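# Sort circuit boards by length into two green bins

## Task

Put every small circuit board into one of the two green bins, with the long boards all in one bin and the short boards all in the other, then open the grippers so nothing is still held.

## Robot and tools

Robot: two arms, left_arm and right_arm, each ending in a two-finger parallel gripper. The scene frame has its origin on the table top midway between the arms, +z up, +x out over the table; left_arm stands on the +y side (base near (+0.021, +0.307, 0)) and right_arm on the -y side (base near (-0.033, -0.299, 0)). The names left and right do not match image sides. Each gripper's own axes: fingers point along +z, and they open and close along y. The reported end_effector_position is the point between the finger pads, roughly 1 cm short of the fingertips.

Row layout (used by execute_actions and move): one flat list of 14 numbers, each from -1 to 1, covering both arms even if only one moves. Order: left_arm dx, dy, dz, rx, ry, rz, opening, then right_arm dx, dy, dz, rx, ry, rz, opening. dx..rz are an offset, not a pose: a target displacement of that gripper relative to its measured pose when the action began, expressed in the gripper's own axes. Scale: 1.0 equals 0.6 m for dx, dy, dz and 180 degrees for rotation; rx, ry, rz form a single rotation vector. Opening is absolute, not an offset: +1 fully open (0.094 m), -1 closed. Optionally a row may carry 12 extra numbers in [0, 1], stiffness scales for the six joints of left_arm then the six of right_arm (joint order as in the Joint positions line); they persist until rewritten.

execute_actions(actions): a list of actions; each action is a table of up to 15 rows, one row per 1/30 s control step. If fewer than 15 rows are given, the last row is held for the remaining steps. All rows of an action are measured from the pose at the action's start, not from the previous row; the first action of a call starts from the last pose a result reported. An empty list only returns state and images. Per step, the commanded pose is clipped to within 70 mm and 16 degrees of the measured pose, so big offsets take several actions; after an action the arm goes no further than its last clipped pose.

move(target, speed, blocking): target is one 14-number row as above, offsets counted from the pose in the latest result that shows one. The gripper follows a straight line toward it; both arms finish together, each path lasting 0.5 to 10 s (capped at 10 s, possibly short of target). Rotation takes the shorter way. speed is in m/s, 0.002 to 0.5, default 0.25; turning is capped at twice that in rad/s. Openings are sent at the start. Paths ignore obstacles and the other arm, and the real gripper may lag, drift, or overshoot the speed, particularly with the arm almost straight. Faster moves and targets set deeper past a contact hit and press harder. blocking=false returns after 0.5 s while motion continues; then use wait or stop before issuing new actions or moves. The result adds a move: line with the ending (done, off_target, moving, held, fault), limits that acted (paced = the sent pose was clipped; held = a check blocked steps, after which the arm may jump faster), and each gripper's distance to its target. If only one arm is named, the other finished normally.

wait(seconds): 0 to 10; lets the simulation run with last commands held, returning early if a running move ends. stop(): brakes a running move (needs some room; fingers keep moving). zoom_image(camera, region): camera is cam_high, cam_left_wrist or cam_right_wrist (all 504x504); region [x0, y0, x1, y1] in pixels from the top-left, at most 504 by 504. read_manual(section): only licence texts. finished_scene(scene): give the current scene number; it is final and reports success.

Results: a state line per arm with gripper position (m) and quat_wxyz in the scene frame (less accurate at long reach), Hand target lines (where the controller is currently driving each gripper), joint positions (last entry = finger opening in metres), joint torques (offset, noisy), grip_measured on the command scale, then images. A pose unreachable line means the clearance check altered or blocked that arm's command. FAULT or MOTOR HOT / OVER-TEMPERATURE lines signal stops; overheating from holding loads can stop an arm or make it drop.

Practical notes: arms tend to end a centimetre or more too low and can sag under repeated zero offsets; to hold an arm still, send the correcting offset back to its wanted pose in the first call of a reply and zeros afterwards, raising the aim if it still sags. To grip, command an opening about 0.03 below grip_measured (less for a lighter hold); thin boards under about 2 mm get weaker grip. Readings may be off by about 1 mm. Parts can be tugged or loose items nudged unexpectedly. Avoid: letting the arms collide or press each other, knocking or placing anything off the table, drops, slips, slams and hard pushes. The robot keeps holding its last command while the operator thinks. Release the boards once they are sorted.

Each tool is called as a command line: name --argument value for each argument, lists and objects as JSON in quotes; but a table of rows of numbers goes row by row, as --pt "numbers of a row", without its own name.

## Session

execute_actions --actions '[]'

Scene clock: 0.00 s.
left_arm: end_effector_position=(+0.4214, +0.1856, +0.2656) grip_measured=+1.000 end_effector_quat_wxyz=(+0.305, +0.177, +0.859, -0.372) | right_arm: end_effector_position=(+0.4446, -0.4418, +0.2488) grip_measured=+1.000 end_effector_quat_wxyz=(-0.150, +0.583, -0.707, +0.372)
Joint positions: left_arm=[-0.035  1.651  1.56  -0.876  0.861  0.153  0.094] | right_arm=[-0.015  1.768  1.691 -0.688  0.203 -1.687  0.094]
Joint velocities: left_arm=[ 0.022 -0.017 -0.002 -0.037  0.037 -0.051  0.   ] | right_arm=[-0.012 -0.007  0.007  0.037 -0.022 -0.037  0.   ]
Joint torques (N m, as the arm reports them, + toward a larger angle): no reading
Motor temperatures (°C, as the motors report them): left_arm=[26 27 28 27 27 25] | right_arm=[28 26 27 26 25 26]
Hand target (left_arm): +0.421, +0.184, +0.275; +0.317, +0.185, +0.852, -0.372
Hand target (right_arm): +0.443, -0.441, +0.251; +0.152, -0.582, +0.708, -0.370
Joint stiffness scale: left_arm=[1. 1. 1. 1. 1. 1.] | right_arm=[1. 1. 1. 1. 1. 1.]

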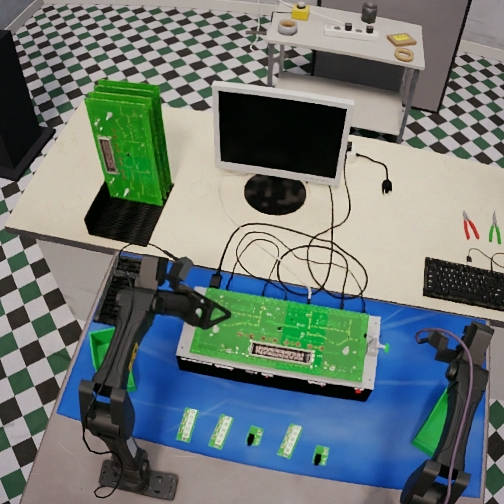

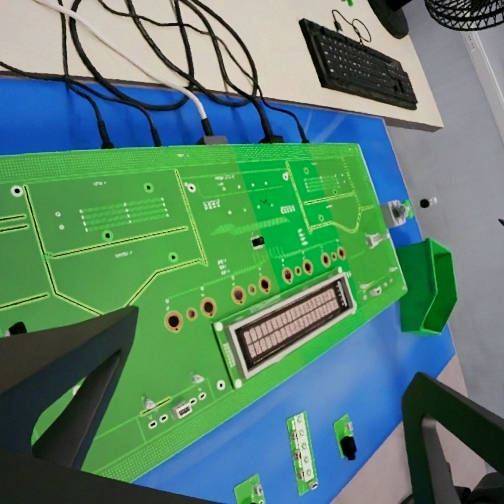

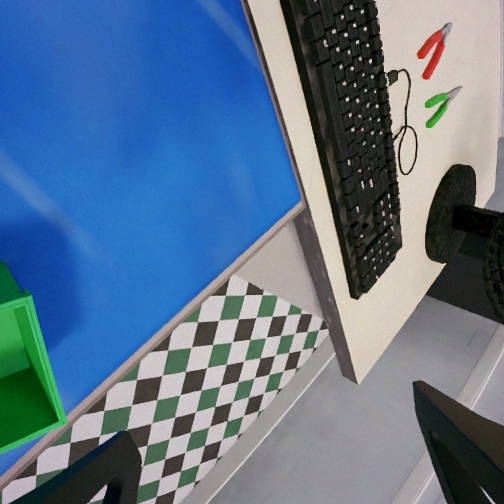

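zoom_image --camera "cam_high" --region '[160, 390, 360, 480]'

Region (160, 390, 360, 480) of cam_high's 504x504 image, scaled by 2.520, with more detail than that image has; it fills the top 227 rows of this view, and the rest is white.

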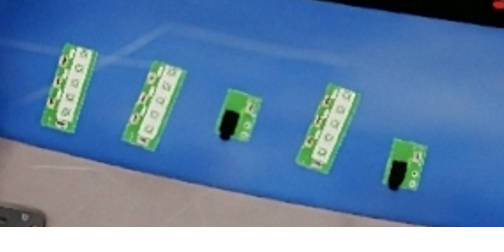

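move --target '[0.407,-0.121,0.044,-0.249,0.204,-0.118,0.35,-0.428,0.47,-0.309,-0.263,0.106,0.412,0.35]' --speed 0.35

move --target '[0,0,0.14,0,-0.008,0.065,0.35,0,0,0.13,0,-0.008,0.015,0.35]' --speed 0.2

Scene clock: 5.03 s.
left_arm: end_effector_position=(+0.2150, +0.1356, +0.1320) grip_measured=+0.352 end_effector_quat_wxyz=(+0.001, +0.000, +1.000, -0.011) | right_arm: end_effector_position=(+0.1983, -0.1240, +0.1199) grip_measured=+0.352 end_effector_quat_wxyz=(-0.009, -0.001, +1.000, -0.000)
Joint positions: left_arm=[-0.785  1.506  1.259 -1.308  0.014 -0.719  0.063] | right_arm=[ 0.843  1.654  1.36  -1.292 -0.011  0.635  0.064]
Joint velocities: left_arm=[ 0.012 -0.002 -0.002  0.037 -0.037  0.007  0.001] | right_arm=[ 0.022 -0.007 -0.002  0.022 -0.022  0.007  0.   ]
Joint torques (N m, as the arm reports them, + toward a larger angle): left_arm=[-0.4  -4.96  4.29  0.15 -0.13 -0.07] | right_arm=[  0.62 -11.1    4.83   0.68  -0.11   0.06]
Motor temperatures (°C, as the motors report them): left_arm=[26 29 29 28 27 25] | right_arm=[28 28 28 26 25 26]
Hand target (left_arm): +0.212, +0.140, +0.127; -0.005, -0.002, +1.000, +0.004
Hand target (right_arm): +0.196, -0.121, +0.123; -0.002, -0.001, +1.000, +0.010
Off the commanded pose (left_arm): 0.006 m, 1 deg.
Off the commanded pose (right_arm): 0.004 m, 1 deg.
Joint stiffness scale: left_arm=[1. 1. 1. 1. 1. 1.] | right_arm=[1. 1. 1. 1. 1. 1.]
move: done

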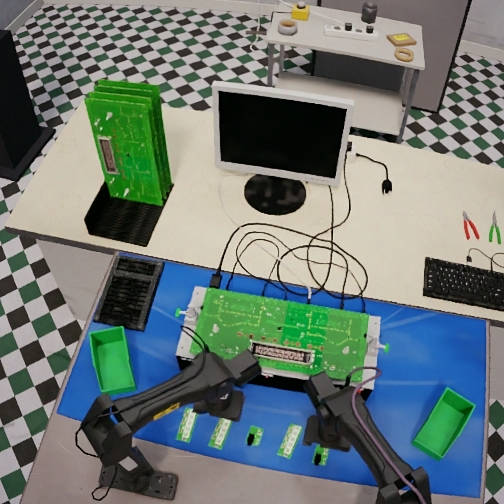

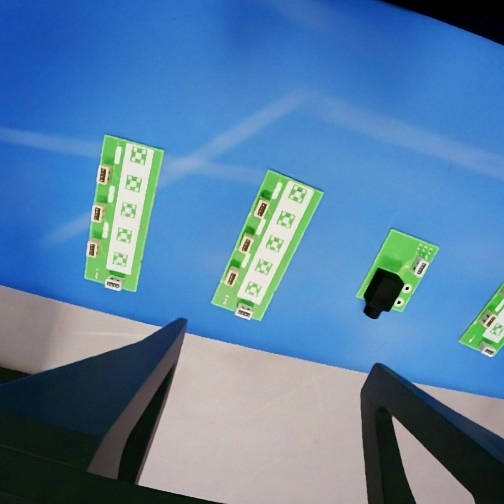

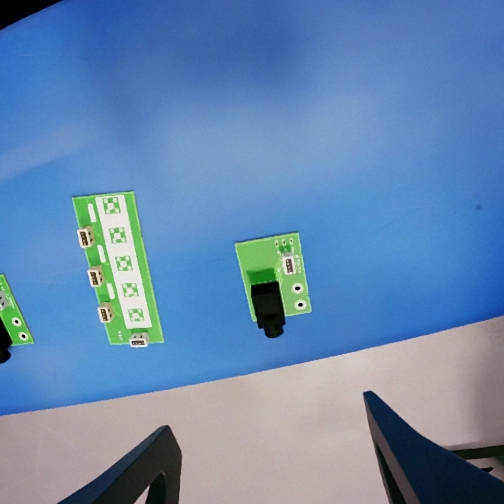

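Scene clock: 6.23 s.
left_arm: end_effector_position=(+0.2173, +0.1326, +0.0523) grip_measured=+0.352 end_effector_quat_wxyz=(+0.013, +0.095, +0.995, -0.017) | right_arm: end_effector_position=(+0.1971, -0.1248, +0.0481) grip_measured=+0.352 end_effector_quat_wxyz=(+0.002, +0.025, +1.000, +0.009)
Joint positions: left_arm=[-0.789  1.549  0.977 -0.958  0.012 -0.535  0.063] | right_arm=[ 0.843  1.676  1.093 -0.974 -0.011  0.688  0.064]
Joint velocities: left_arm=[-0.007 -0.007 -0.007  0.022  0.022 -0.066 -0.001] | right_arm=[ 0.017 -0.007 -0.022 -0.007 -0.066  0.007  0.001]
Joint torques (N m, as the arm reports them, + toward a larger angle): left_arm=[-0.48 -5.23  4.09  0.42 -0.12  0.06] | right_arm=[ 0.93 -7.58  4.84  0.66  0.12  0.03]
Motor temperatures (°C, as the motors report them): left_arm=[26 29 29 28 27 25] | right_arm=[28 28 28 26 25 26]
Hand target (left_arm): +0.217, +0.134, +0.048; +0.015, +0.102, +0.995, -0.010
Hand target (right_arm): +0.196, -0.125, +0.042; +0.003, +0.022, +1.000, -0.000
Off the commanded pose (left_arm): 0.005 m, 1 deg.
Off the commanded pose (right_arm): 0.006 m, 1 deg.
Joint stiffness scale: left_arm=[1. 1. 1. 1. 1. 1.] | right_arm=[1. 1. 1. 1. 1. 1.]
move: done

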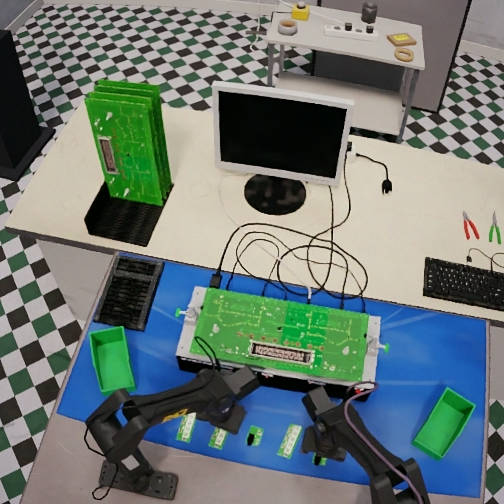

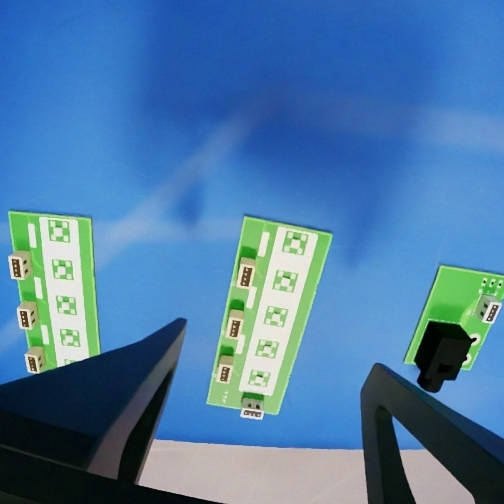

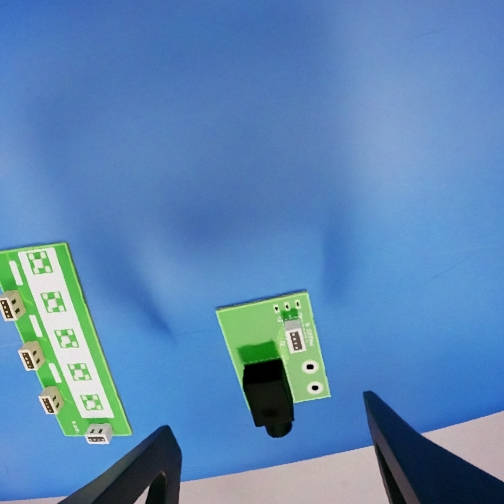

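move --target '[0.02,0.015,0.078,-0.011,0.008,0.02,0.35,0,-0.007,0.074,0.006,0,-0.025,0.35]' --speed 0.045

Scene clock: 7.87 s.
left_arm: end_effector_position=(+0.2095, +0.1403, +0.0127) grip_measured=+0.351 end_effector_quat_wxyz=(+0.000, +0.116, +0.993, -0.005) | right_arm: end_effector_position=(+0.1957, -0.1260, +0.0138) grip_measured=+0.352 end_effector_quat_wxyz=(+0.001, -0.011, +1.000, +0.007)
Joint positions: left_arm=[-0.789  1.606  0.863 -0.822  0.008 -0.491  0.063] | right_arm=[ 0.843  1.727  1.004 -0.838 -0.01   0.616  0.064]
Joint velocities: left_arm=[-0.012  0.007 -0.012 -0.007 -0.022  0.037 -0.   ] | right_arm=[-0.032 -0.012  0.002  0.037 -0.051 -0.081 -0.001]
Joint torques (N m, as the arm reports them, + toward a larger angle): left_arm=[-0.53 -4.7   3.17  0.49 -0.16  0.1 ] | right_arm=[-0.08 -7.09  4.23  0.96  0.13 -0.04]
Motor temperatures (°C, as the motors report them): left_arm=[26 29 29 28 27 25] | right_arm=[28 28 28 26 25 26]
Hand target (left_arm): +0.209, +0.142, +0.005; +0.002, +0.125, +0.992, +0.002
Hand target (right_arm): +0.196, -0.129, +0.004; +0.002, -0.014, +1.000, -0.001
Off the commanded pose (left_arm): 0.008 m, 1 deg.
Off the commanded pose (right_arm): 0.011 m, 1 deg.
Joint stiffness scale: left_arm=[1. 1. 1. 1. 1. 1.] | right_arm=[1. 1. 1. 1. 1. 1.]
move: off_target (right_arm)

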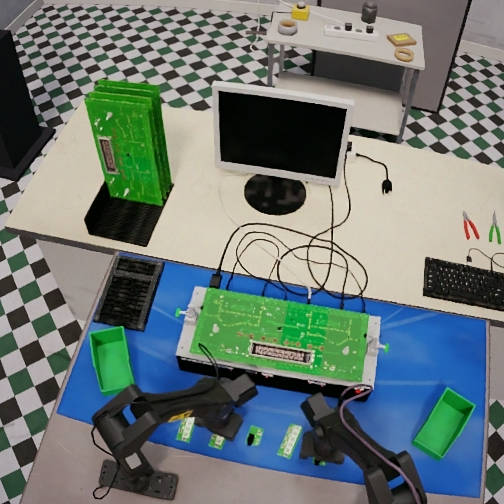

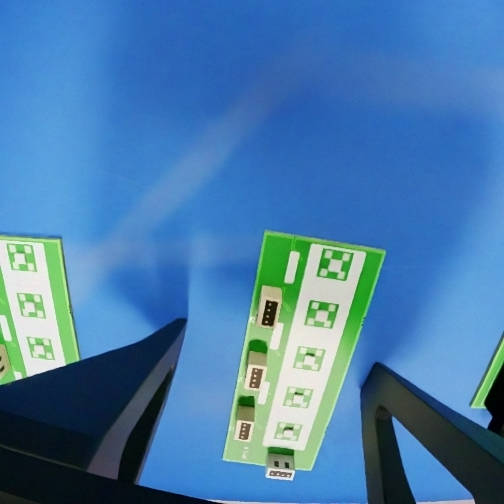

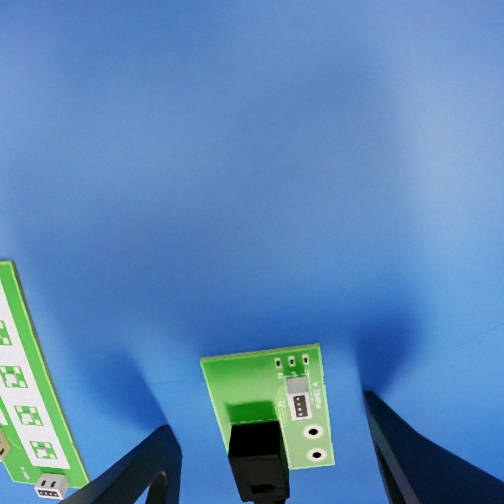

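move --target '[0,0,0.008,0,0,0,-0.36,0,0,0.01,0,0,0,-0.36]' --speed 0.03

move --target '[0,0,-0.17,0,0,0,-0.36,0,0,-0.17,0,0,0,-0.36]' --speed 0.2

move --target '[-0.0765,0.5745,-0.055,0,-0.01,-0.2,-0.36,-0.205,-0.54,-0.05,0,0,0.13,-0.36]' --speed 0.3

Scene clock: 9.40 s.
left_arm: end_effector_position=(+0.2095, +0.1406, +0.0127) grip_measured=-0.341 end_effector_quat_wxyz=(+0.000, +0.116, +0.993, -0.005) | right_arm: end_effector_position=(+0.1959, -0.1250, +0.0138) grip_measured=-0.343 end_effector_quat_wxyz=(+0.001, -0.012, +1.000, +0.009)
Joint positions: left_arm=[-0.789  1.606  0.863 -0.823  0.008 -0.491  0.031] | right_arm=[ 0.843  1.727  1.004 -0.835 -0.014  0.614  0.031]
Joint velocities: left_arm=[ 0.002  0.007 -0.007 -0.007  0.007 -0.037  0.001] | right_arm=[-0.007 -0.007  0.012 -0.022  0.007 -0.051  0.   ]
Joint torques (N m, as the arm reports them, + toward a larger angle): left_arm=[-0.02 -5.06  3.75  0.43 -0.02  0.  ] | right_arm=[-0.05 -8.01  4.4   0.83  0.02  0.02]
Motor temperatures (°C, as the motors report them): left_arm=[26 29 29 28 27 25] | right_arm=[28 28 28 26 25 26]
Hand target (left_arm): +0.210, +0.140, +0.008; +0.000, +0.116, +0.993, -0.005
Hand target (right_arm): +0.196, -0.126, +0.008; +0.001, -0.011, +1.000, +0.007
Off the commanded pose (left_arm): 0.005 m, 0 deg.
Off the commanded pose (right_arm): 0.006 m, 0 deg.
Joint stiffness scale: left_arm=[1. 1. 1. 1. 1. 1.] | right_arm=[1. 1. 1. 1. 1. 1.]
move: done

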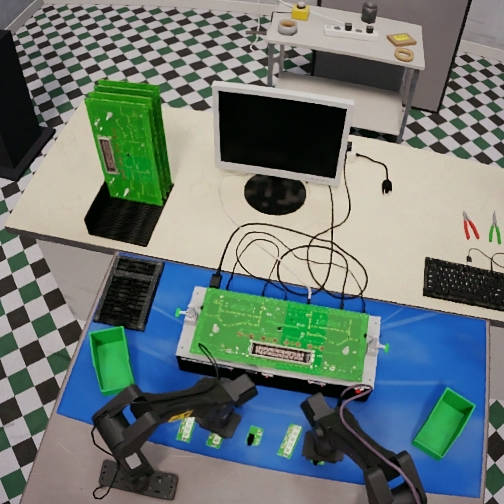

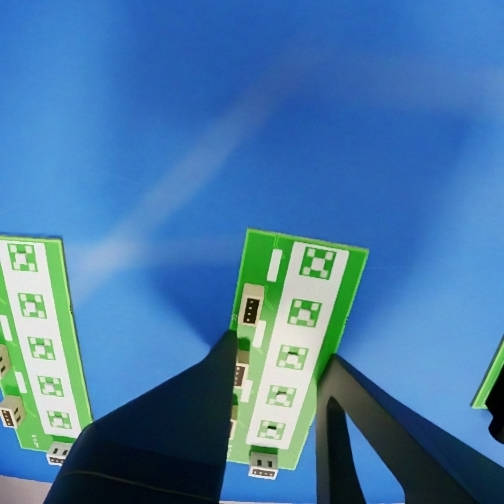

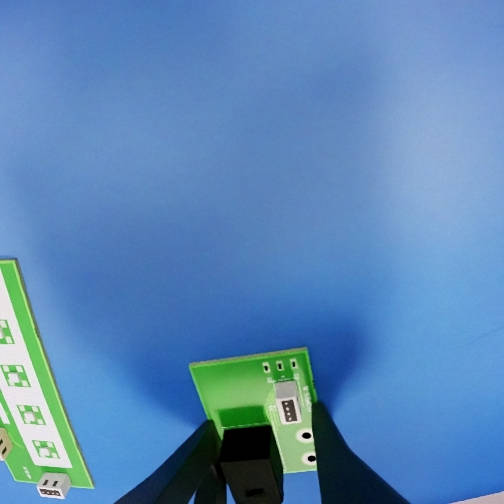

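Scene clock: 10.60 s.
left_arm: end_effector_position=(+0.2037, +0.1457, +0.1020) grip_measured=-0.341 end_effector_quat_wxyz=(-0.015, +0.116, +0.993, +0.006) | right_arm: end_effector_position=(+0.1961, -0.1249, +0.1076) grip_measured=-0.343 end_effector_quat_wxyz=(-0.004, -0.012, +1.000, +0.006)
Joint positions: left_arm=[-0.789  1.501  1.135 -1.236  0.008 -0.491  0.031] | right_arm=[ 0.843  1.634  1.29  -1.226 -0.014  0.614  0.031]
Joint velocities: left_arm=[ 0.012  0.012 -0.007  0.007 -0.037 -0.007 -0.   ] | right_arm=[-0.017  0.017 -0.007  0.007  0.051  0.022  0.001]
Joint torques (N m, as the arm reports them, + toward a larger angle): left_arm=[-0.17 -6.94  7.6   0.07 -0.02 -0.02] | right_arm=[-0.38 -9.76  7.13  0.32 -0.02 -0.01]
Motor temperatures (°C, as the motors report them): left_arm=[26 29 29 28 27 25] | right_arm=[28 28 29 26 25 26]
Hand target (left_arm): +0.207, +0.142, +0.114; +0.000, +0.116, +0.993, -0.005
Hand target (right_arm): +0.197, -0.126, +0.115; +0.001, -0.012, +1.000, +0.009
Off the commanded pose (left_arm): 0.015 m, 2 deg.
Off the commanded pose (right_arm): 0.008 m, 1 deg.
Joint stiffness scale: left_arm=[1. 1. 1. 1. 1. 1.] | right_arm=[1. 1. 1. 1. 1. 1.]
move: off_target (left_arm)

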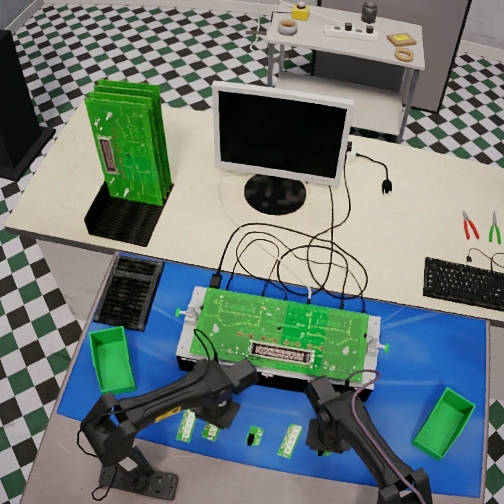

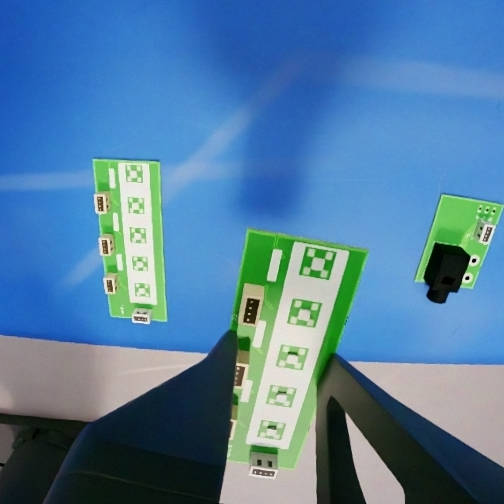

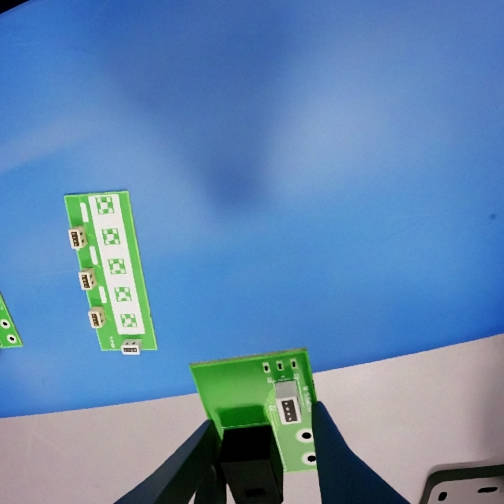

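Scene clock: 12.50 s.
left_arm: end_effector_position=(+0.3209, +0.4618, +0.1330) grip_measured=-0.341 end_effector_quat_wxyz=(-0.003, -0.203, +0.979, -0.001) | right_arm: end_effector_position=(+0.3242, -0.4473, +0.1362) grip_measured=-0.343 end_effector_quat_wxyz=(+0.004, +0.197, +0.980, +0.000)
Joint positions: left_arm=[ 0.407  1.826  1.615 -1.366 -0.     0.065  0.031] | right_arm=[-0.192  2.019  1.89  -1.435 -0.002 -0.002  0.031]
Joint velocities: left_arm=[-0.002 -0.012 -0.007  0.007 -0.037 -0.007 -0.001] | right_arm=[ 0.002 -0.022 -0.017 -0.066  0.007 -0.037  0.   ]
Joint torques (N m, as the arm reports them, + toward a larger angle): left_arm=[-0.34 -7.85  8.03  0.11  0.02  0.07] | right_arm=[  0.2  -11.63   7.56   0.4    0.07   0.01]
Motor temperatures (°C, as the motors report them): left_arm=[26 29 30 27 27 25] | right_arm=[28 28 29 26 25 26]
Hand target (left_arm): +0.327, +0.462, +0.140; +0.007, -0.196, +0.981, -0.001
Hand target (right_arm): +0.326, -0.448, +0.137; +0.000, +0.191, +0.982, -0.003
Off the commanded pose (left_arm): 0.012 m, 1 deg.
Off the commanded pose (right_arm): 0.005 m, 1 deg.
Joint stiffness scale: left_arm=[1. 1. 1. 1. 1. 1.] | right_arm=[1. 1. 1. 1. 1. 1.]
move: off_target (left_arm)

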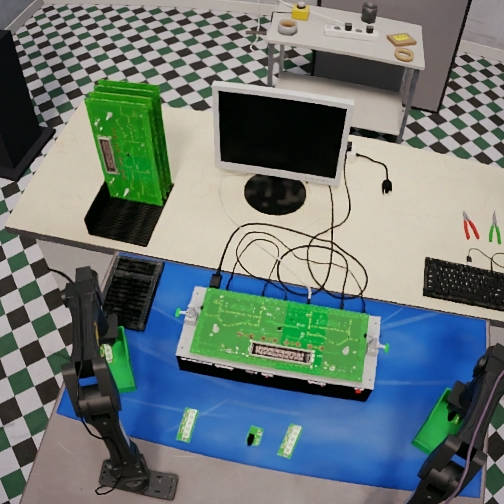

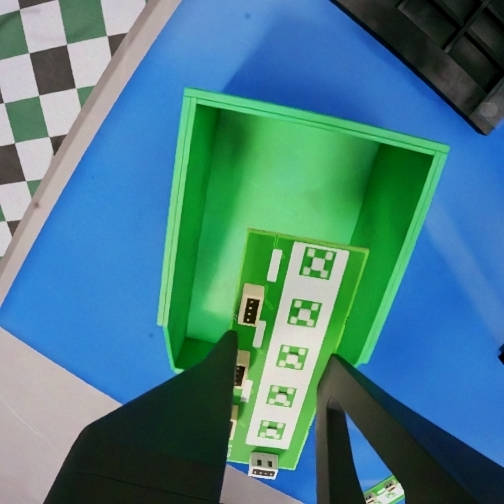

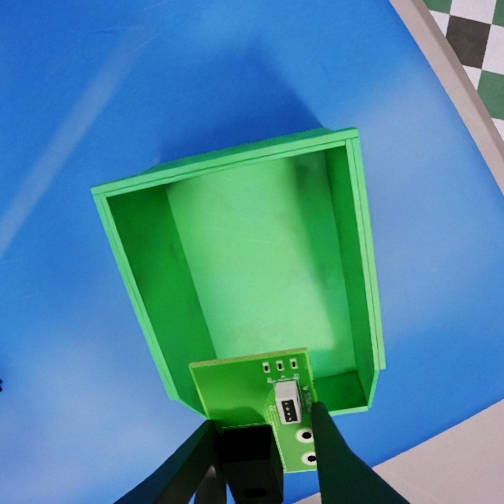

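move --target '[-0.01,0,0.168,0,0,0,-0.36,-0.025,0.008,0.178,0,0,-0.012,-0.36]' --speed 0.12

move --target '[0,0,0,0,0,0,-0.1,0,0,0,0,0,0,-0.1]'

move --target '[0,0,-0.175,0,0,0,-0.1,0,0,-0.17,0,0,0,-0.1]'

Scene clock: 14.60 s.
left_arm: end_effector_position=(+0.3272, +0.4650, +0.0357) grip_measured=-0.341 end_effector_quat_wxyz=(-0.004, -0.202, +0.979, -0.001) | right_arm: end_effector_position=(+0.3365, -0.4525, +0.0351) grip_measured=-0.343 end_effector_quat_wxyz=(+0.004, +0.186, +0.982, +0.000)
Joint positions: left_arm=[ 0.407  1.912  1.335 -1.002 -0.     0.065  0.031] | right_arm=[-0.192  2.104  1.613 -1.073 -0.002 -0.023  0.031]
Joint velocities: left_arm=[ 0.012 -0.012 -0.007 -0.037 -0.007 -0.007  0.   ] | right_arm=[-0.017 -0.002 -0.012 -0.007 -0.037 -0.007 -0.   ]
Joint torques (N m, as the arm reports them, + toward a larger angle): left_arm=[ 0.19 -8.53  4.03  0.33 -0.02  0.02] | right_arm=[  0.92 -12.68   5.09   0.84  -0.03  -0.04]
Motor temperatures (°C, as the motors report them): left_arm=[26 30 30 27 27 25] | right_arm=[28 29 29 26 25 26]
Hand target (left_arm): +0.327, +0.466, +0.033; -0.003, -0.203, +0.979, -0.001
Hand target (right_arm): +0.339, -0.448, +0.030; +0.004, +0.178, +0.984, +0.001
Off the commanded pose (left_arm): 0.004 m, 0 deg.
Off the commanded pose (right_arm): 0.008 m, 1 deg.
Joint stiffness scale: left_arm=[1. 1. 1. 1. 1. 1.] | right_arm=[1. 1. 1. 1. 1. 1.]
move: done

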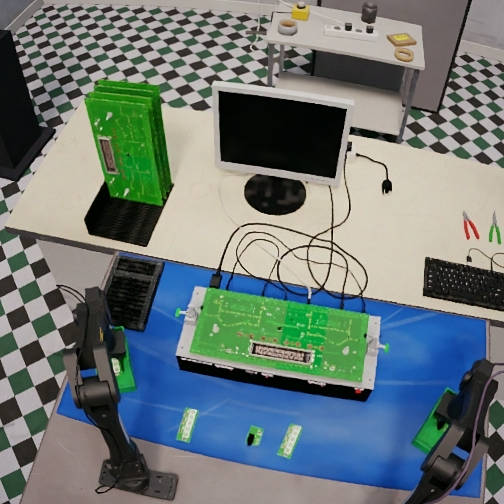

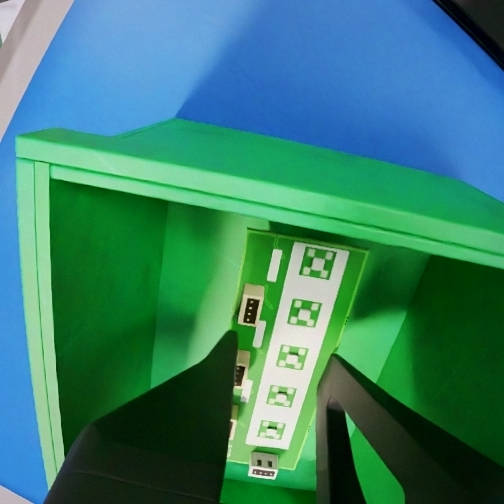

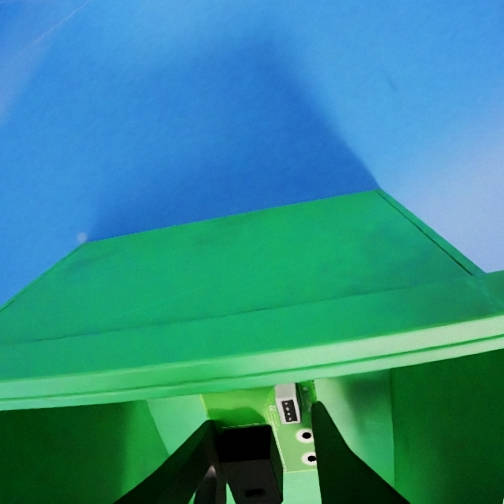

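Scene clock: 15.10 s.
left_arm: end_effector_position=(+0.3272, +0.4650, +0.0357) grip_measured=-0.102 end_effector_quat_wxyz=(-0.004, -0.202, +0.979, -0.001) | right_arm: end_effector_position=(+0.3365, -0.4525, +0.0351) grip_measured=-0.102 end_effector_quat_wxyz=(+0.004, +0.186, +0.982, +0.000)
Joint positions: left_arm=[ 0.407  1.912  1.335 -1.002 -0.     0.065  0.042] | right_arm=[-0.192  2.104  1.613 -1.073 -0.002 -0.023  0.042]
Joint velocities: left_arm=[-0.007 -0.012 -0.007  0.022 -0.007 -0.037  0.001] | right_arm=[ 0.017  0.007 -0.002  0.037  0.022 -0.007 -0.001]
Joint torques (N m, as the arm reports them, + toward a larger angle): left_arm=[ 0.   -8.66  4.93  0.2  -0.03 -0.01] | right_arm=[ -0.07 -13.71   5.75   0.57   0.     0.03]
Motor temperatures (°C, as the motors report them): left_arm=[26 30 30 27 27 25] | right_arm=[28 29 29 26 25 26]
Hand target (left_arm): +0.327, +0.465, +0.036; -0.004, -0.202, +0.979, -0.001
Hand target (right_arm): +0.337, -0.453, +0.035; +0.004, +0.186, +0.982, +0.000
Off the commanded pose (left_arm): 0.000 m, 0 deg.
Off the commanded pose (right_arm): 0.000 m, 0 deg.
Joint stiffness scale: left_arm=[1. 1. 1. 1. 1. 1.] | right_arm=[1. 1. 1. 1. 1. 1.]
move: done

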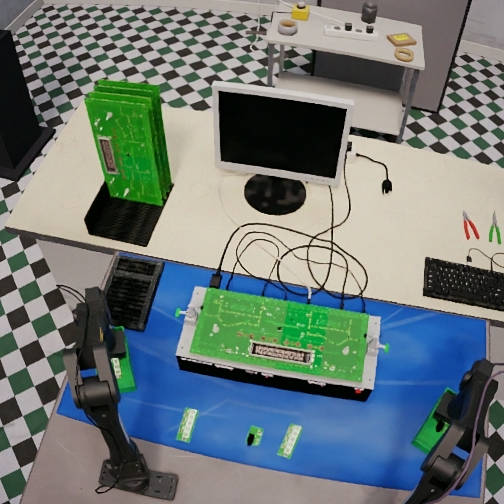

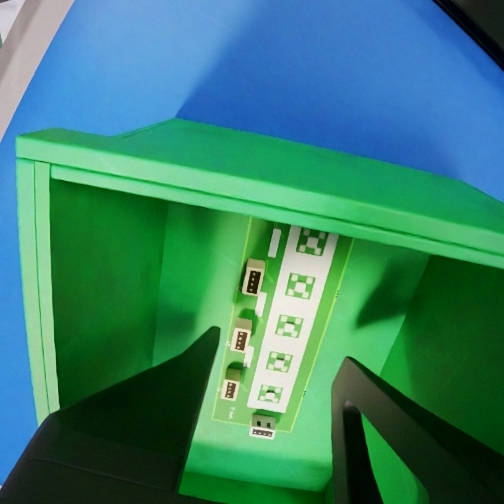

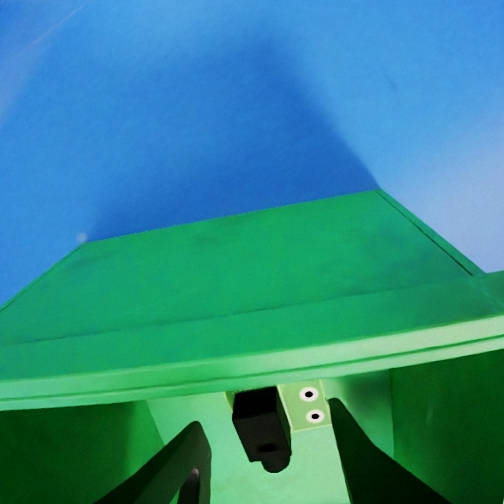

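Scene clock: 16.27 s.
left_arm: end_effector_position=(+0.3225, +0.4626, +0.1303) grip_measured=-0.102 end_effector_quat_wxyz=(-0.017, -0.202, +0.979, -0.005) | right_arm: end_effector_position=(+0.3374, -0.4529, +0.1337) grip_measured=-0.102 end_effector_quat_wxyz=(+0.005, +0.186, +0.982, +0.000)
Joint positions: left_arm=[ 0.407  1.862  1.65  -1.395 -0.     0.065  0.042] | right_arm=[-0.192  2.081  1.973 -1.454 -0.002 -0.023  0.042]
Joint velocities: left_arm=[-0.002 -0.002  0.002 -0.066  0.007  0.022 -0.   ] | right_arm=[-0.007 -0.002  0.007  0.051  0.007 -0.022 -0.001]
Joint torques (N m, as the arm reports them, + toward a larger angle): left_arm=[-0.32 -9.19  7.58  0.07 -0.03 -0.04] | right_arm=[ -0.11 -13.24   7.03   0.42  -0.01   0.01]
Motor temperatures (°C, as the motors report them): left_arm=[26 30 30 27 27 25] | right_arm=[28 30 29 26 25 26]
Hand target (left_arm): +0.327, +0.463, +0.140; -0.004, -0.202, +0.979, -0.001
Hand target (right_arm): +0.337, -0.453, +0.137; +0.004, +0.186, +0.982, +0.000
Off the commanded pose (left_arm): 0.012 m, 2 deg.
Off the commanded pose (right_arm): 0.004 m, 0 deg.
Joint stiffness scale: left_arm=[1. 1. 1. 1. 1. 1.] | right_arm=[1. 1. 1. 1. 1. 1.]
move: off_target (left_arm)

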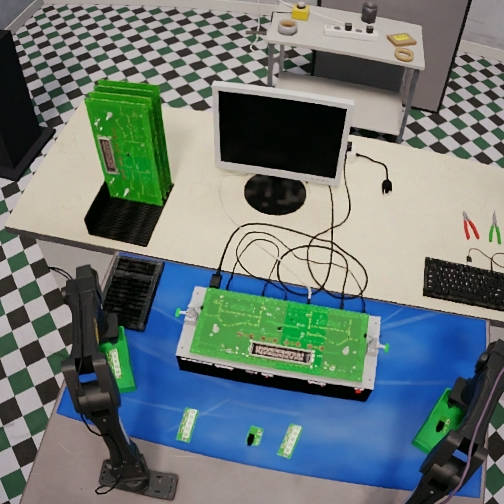

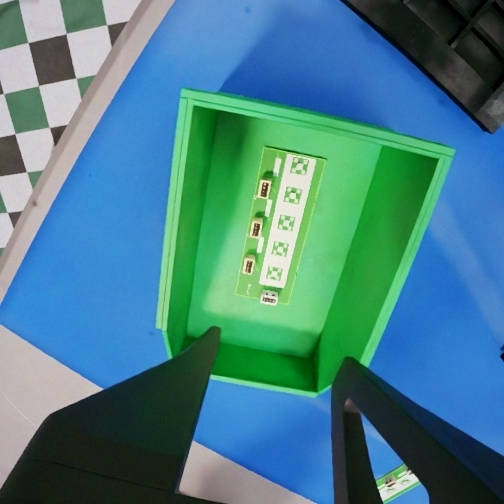

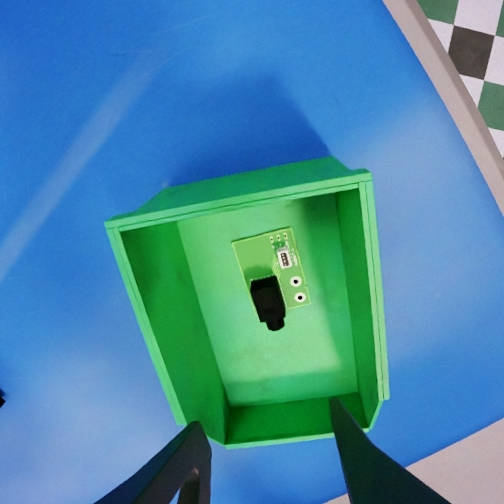

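move --target '[0.335,-0.29,0.15,0,-0.011,0.174,0.3,0.499,0.7075,0.145,0,0,-0.12,0.3]' --speed 0.33

Scene clock: 20.97 s.
left_arm: end_effector_position=(+0.2039, +0.2287, +0.0393) grip_measured=+0.299 end_effector_quat_wxyz=(-0.019, +0.071, +0.997, -0.001) | right_arm: end_effector_position=(+0.2135, +0.0570, +0.0496) grip_measured=+0.298 end_effector_quat_wxyz=(+0.001, -0.008, +1.000, +0.017)
Joint positions: left_arm=[-0.466  1.39   0.781 -0.997  0.013 -0.257  0.061] | right_arm=[ 1.161  2.202  1.828 -1.167 -0.019  0.939  0.061]
Joint velocities: left_arm=[ 0.007 -0.022 -0.002  0.051 -0.11   0.081  0.   ] | right_arm=[ 0.002  0.002  0.002  0.007  0.051 -0.051  0.001]
Joint torques (N m, as the arm reports them, + toward a larger angle): left_arm=[-0.61 -6.23  3.67  0.27 -0.1  -0.09] | right_arm=[ -0.68 -13.72   7.49   0.44   0.04   0.08]
Motor temperatures (°C, as the motors report them): left_arm=[26 31 31 27 27 25] | right_arm=[28 31 29 26 25 26]
Hand target (left_arm): +0.204, +0.229, +0.041; -0.005, +0.070, +0.998, -0.000
Hand target (right_arm): +0.217, +0.055, +0.050; -0.000, -0.001, +1.000, +0.011
Off the commanded pose (left_arm): 0.011 m, 2 deg.
Off the commanded pose (right_arm): 0.007 m, 2 deg.
Joint stiffness scale: left_arm=[1. 1. 1. 1. 1. 1.] | right_arm=[1. 1. 1. 1. 1. 1.]
move: off_target (left_arm)

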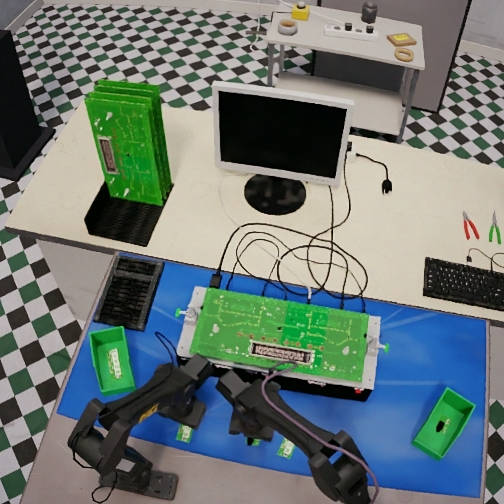

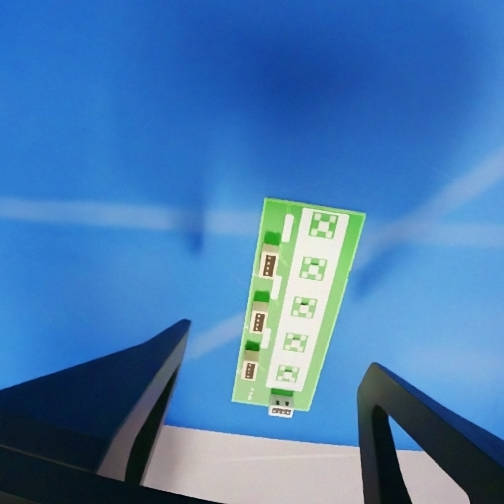

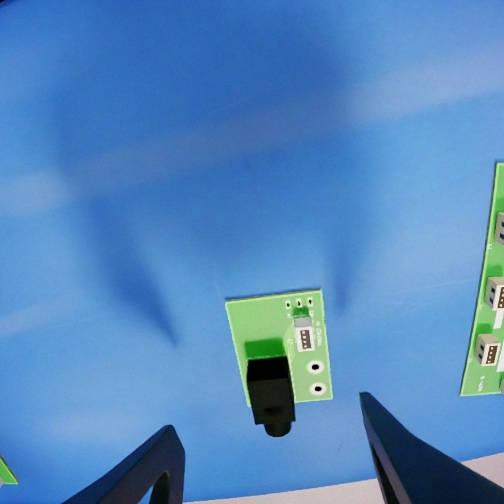

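move --target '[0,-0.007,0.057,0,-0.012,0.008,0.3,0,-0.018,0.07,0.014,0,0,0.3]' --speed 0.04

Scene clock: 23.97 s.
left_arm: end_effector_position=(+0.2025, +0.2251, +0.0114) grip_measured=+0.299 end_effector_quat_wxyz=(-0.001, +0.080, +0.997, -0.006) | right_arm: end_effector_position=(+0.2107, +0.0516, +0.0184) grip_measured=+0.298 end_effector_quat_wxyz=(-0.003, -0.007, +1.000, +0.008)
Joint positions: left_arm=[-0.486  1.406  0.674 -0.837  0.012 -0.26   0.061] | right_arm=[ 1.161  2.223  1.737 -1.075 -0.015  0.94   0.061]
Joint velocities: left_arm=[-0.012 -0.007  0.002 -0.051 -0.037 -0.037  0.001] | right_arm=[-0.017  0.007 -0.017  0.11   0.037  0.007 -0.   ]
Joint torques (N m, as the arm reports them, + toward a larger angle): left_arm=[-0.62 -2.99  3.22  0.52 -0.11 -0.01] | right_arm=[ -0.31 -13.09   4.68   0.69   0.17  -0.08]
Motor temperatures (°C, as the motors report them): left_arm=[26 31 31 27 27 25] | right_arm=[28 32 30 26 25 26]
Hand target (left_arm): +0.202, +0.225, +0.005; +0.000, +0.084, +0.996, -0.002
Hand target (right_arm): +0.213, +0.047, +0.008; +0.001, -0.008, +1.000, -0.005
Off the commanded pose (left_arm): 0.006 m, 1 deg.
Off the commanded pose (right_arm): 0.012 m, 2 deg.
Joint stiffness scale: left_arm=[1. 1. 1. 1. 1. 1.] | right_arm=[1. 1. 1. 1. 1. 1.]
move: off_target (right_arm)

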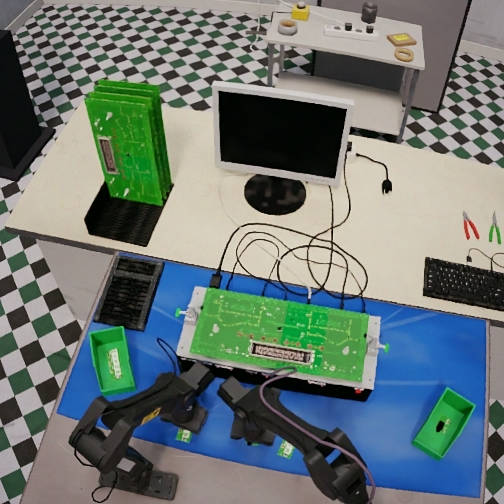

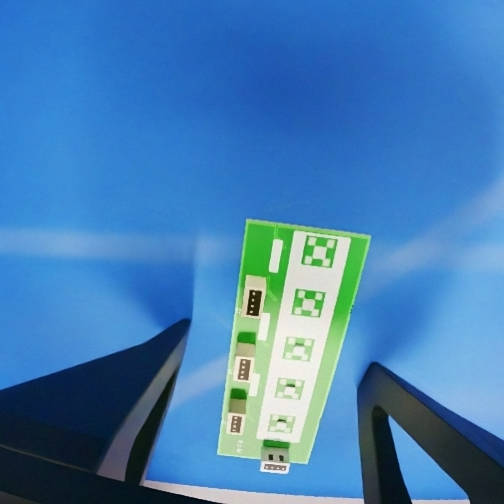

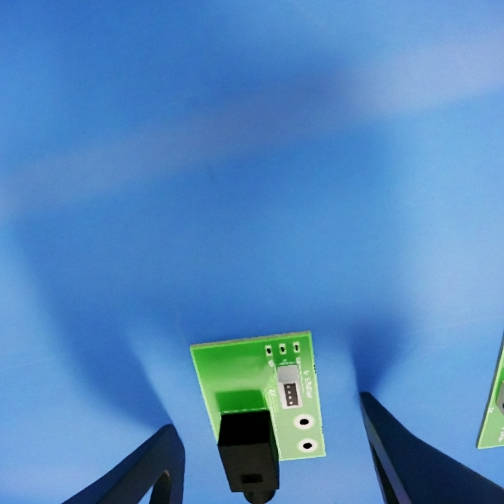

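move --target '[0,0,0.008,0,0,0,-0.36,0,0,0.015,0,0,0,-0.36]' --speed 0.03

move --target '[0,0.03,-0.18,0,0,0,-0.36,0,-0.05,-0.17,0,0,0,-0.36]' --speed 0.2

Scene clock: 26.77 s.
left_arm: end_effector_position=(+0.2050, +0.2262, +0.0130) grip_measured=-0.359 end_effector_quat_wxyz=(+0.004, +0.079, +0.997, -0.003) | right_arm: end_effector_position=(+0.2126, +0.0546, +0.0184) grip_measured=-0.343 end_effector_quat_wxyz=(+0.000, -0.007, +1.000, +0.014)
Joint positions: left_arm=[-0.484  1.402  0.678 -0.837  0.003 -0.26   0.03 ] | right_arm=[ 1.161  2.223  1.737 -1.061 -0.015  0.94   0.031]
Joint velocities: left_arm=[ 0.002  0.007 -0.012  0.007  0.007  0.037 -0.002] | right_arm=[ 0.002 -0.017 -0.027  0.037  0.007 -0.037 -0.001]
Joint torques (N m, as the arm reports them, + toward a larger angle): left_arm=[-0.14 -2.94  3.35  0.46  0.06  0.  ] | right_arm=[ -0.05 -14.05   4.32   0.8   -0.01   0.02]
Motor temperatures (°C, as the motors report them): left_arm=[26 30 30 27 27 25] | right_arm=[28 32 30 26 25 26]
Hand target (left_arm): +0.202, +0.225, +0.007; -0.001, +0.080, +0.997, -0.006
Hand target (right_arm): +0.211, +0.052, +0.010; -0.003, -0.007, +1.000, +0.008
Off the commanded pose (left_arm): 0.007 m, 1 deg.
Off the commanded pose (right_arm): 0.010 m, 1 deg.
Joint stiffness scale: left_arm=[1. 1. 1. 1. 1. 1.] | right_arm=[1. 1. 1. 1. 1. 1.]
move: done

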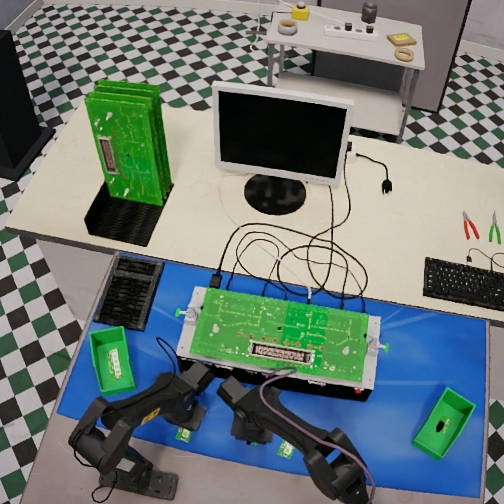

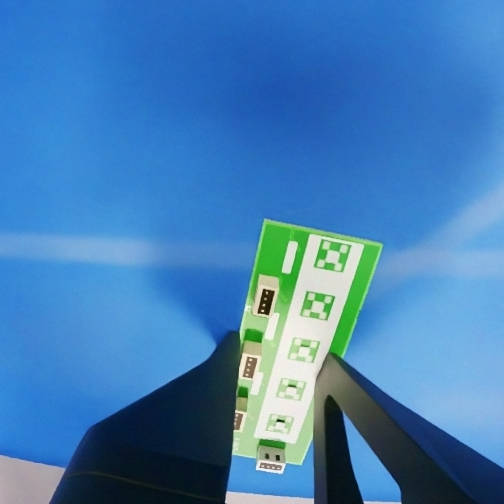

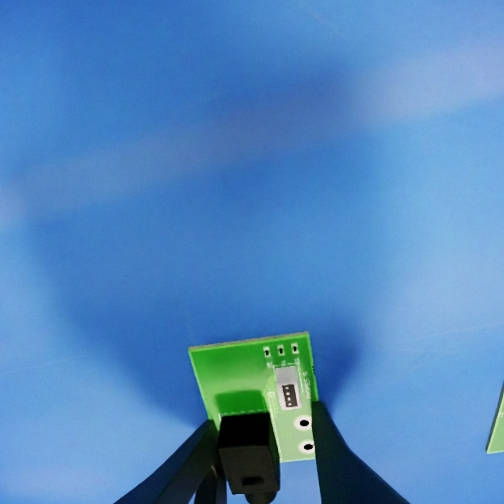

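Scene clock: 28.03 s.
left_arm: end_effector_position=(+0.1992, +0.2441, +0.1089) grip_measured=-0.359 end_effector_quat_wxyz=(-0.016, +0.079, +0.997, +0.003) | right_arm: end_effector_position=(+0.2120, +0.0256, +0.1136) grip_measured=-0.343 end_effector_quat_wxyz=(+0.000, -0.008, +1.000, +0.013)
Joint positions: left_arm=[-0.41   1.284  0.986 -1.305  0.003 -0.186  0.03 ] | right_arm=[ 1.121  2.084  1.896 -1.362 -0.015  0.899  0.031]
Joint velocities: left_arm=[ 0.002  0.002  0.002 -0.051  0.007  0.022  0.   ] | right_arm=[-0.022  0.002 -0.007  0.022  0.051  0.066  0.001]
Joint torques (N m, as the arm reports them, + toward a larger angle): left_arm=[ 0.64 -5.33  7.69  0.06  0.    0.06] | right_arm=[ -0.6  -14.29   6.85   0.4   -0.04  -0.1 ]
Motor temperatures (°C, as the motors report them): left_arm=[26 30 31 27 27 25] | right_arm=[28 33 30 26 25 26]
Hand target (left_arm): +0.205, +0.244, +0.120; +0.004, +0.079, +0.997, -0.004
Hand target (right_arm): +0.213, +0.023, +0.120; +0.001, -0.008, +1.000, +0.014
Off the commanded pose (left_arm): 0.014 m, 2 deg.
Off the commanded pose (right_arm): 0.007 m, 0 deg.
Joint stiffness scale: left_arm=[1. 1. 1. 1. 1. 1.] | right_arm=[1. 1. 1. 1. 1. 1.]
move: off_target (left_arm)

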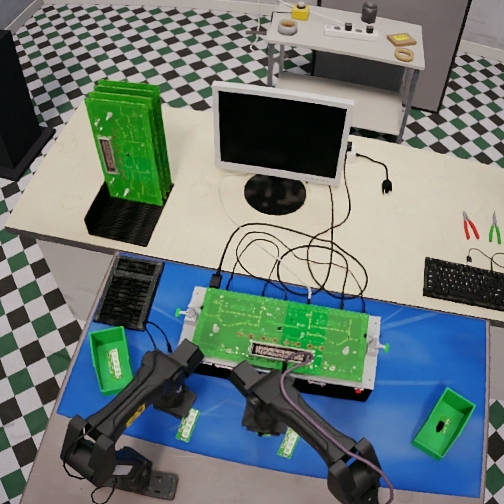

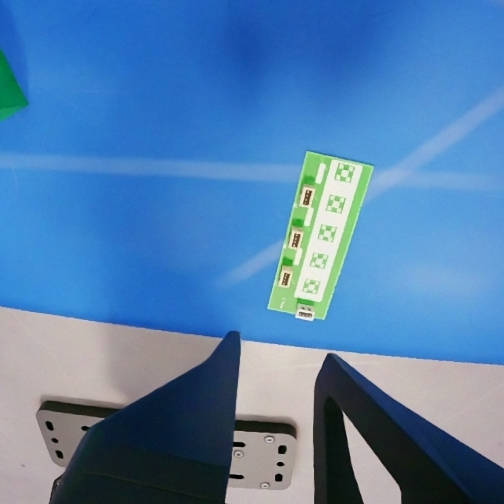

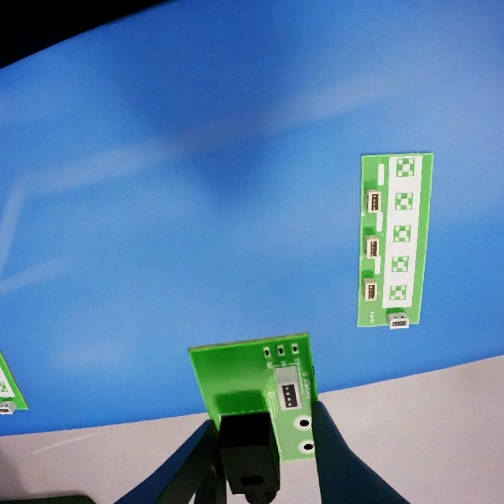

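move --target '[-0.016,-0.036,0.123,0,-0.01,0.022,0.3,-0.135,-0.772,-0.057,0.008,0,0.125,-0.36]' --speed 0.33

Scene clock: 31.07 s.
left_arm: end_effector_position=(+0.2067, +0.2227, +0.0403) grip_measured=+0.298 end_effector_quat_wxyz=(+0.004, +0.114, +0.993, -0.003) | right_arm: end_effector_position=(+0.2956, -0.4386, +0.1400) grip_measured=-0.344 end_effector_quat_wxyz=(+0.008, +0.194, +0.981, -0.007)
Joint positions: left_arm=[-0.496  1.363  0.765 -0.964  0.003 -0.202  0.061] | right_arm=[-0.194  1.883  1.717 -1.387  0.01  -0.01   0.031]
Joint velocities: left_arm=[ 0.002  0.007 -0.007  0.022  0.007 -0.037 -0.001] | right_arm=[-0.012 -0.002  0.017  0.051  0.037 -0.037 -0.001]
Joint torques (N m, as the arm reports them, + toward a larger angle): left_arm=[-0.65 -3.01  3.83  0.36 -0.09 -0.09] | right_arm=[  0.55 -10.39   7.57   0.44   0.09  -0.03]
Motor temperatures (°C, as the motors report them): left_arm=[26 30 31 27 27 25] | right_arm=[28 33 30 26 25 26]
Hand target (left_arm): +0.204, +0.223, +0.035; -0.001, +0.114, +0.994, +0.002
Hand target (right_arm): +0.297, -0.439, +0.142; +0.005, +0.187, +0.982, -0.010
Off the commanded pose (left_arm): 0.007 m, 1 deg.
Off the commanded pose (right_arm): 0.006 m, 2 deg.
Joint stiffness scale: left_arm=[1. 1. 1. 1. 1. 1.] | right_arm=[1. 1. 1. 1. 1. 1.]
move: done

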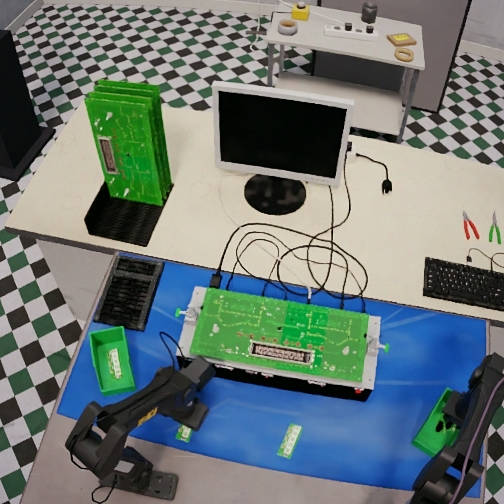

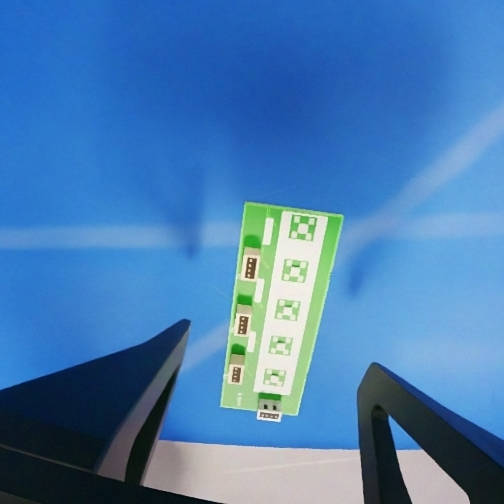

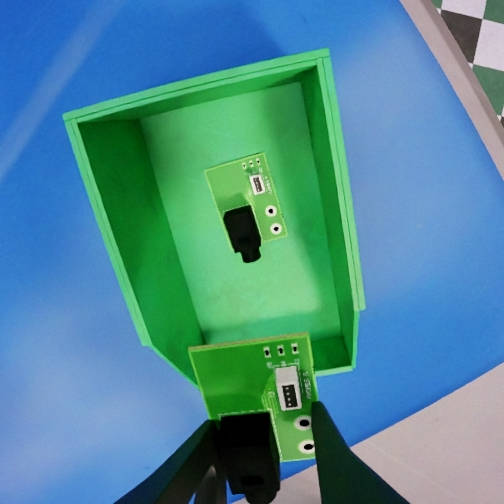

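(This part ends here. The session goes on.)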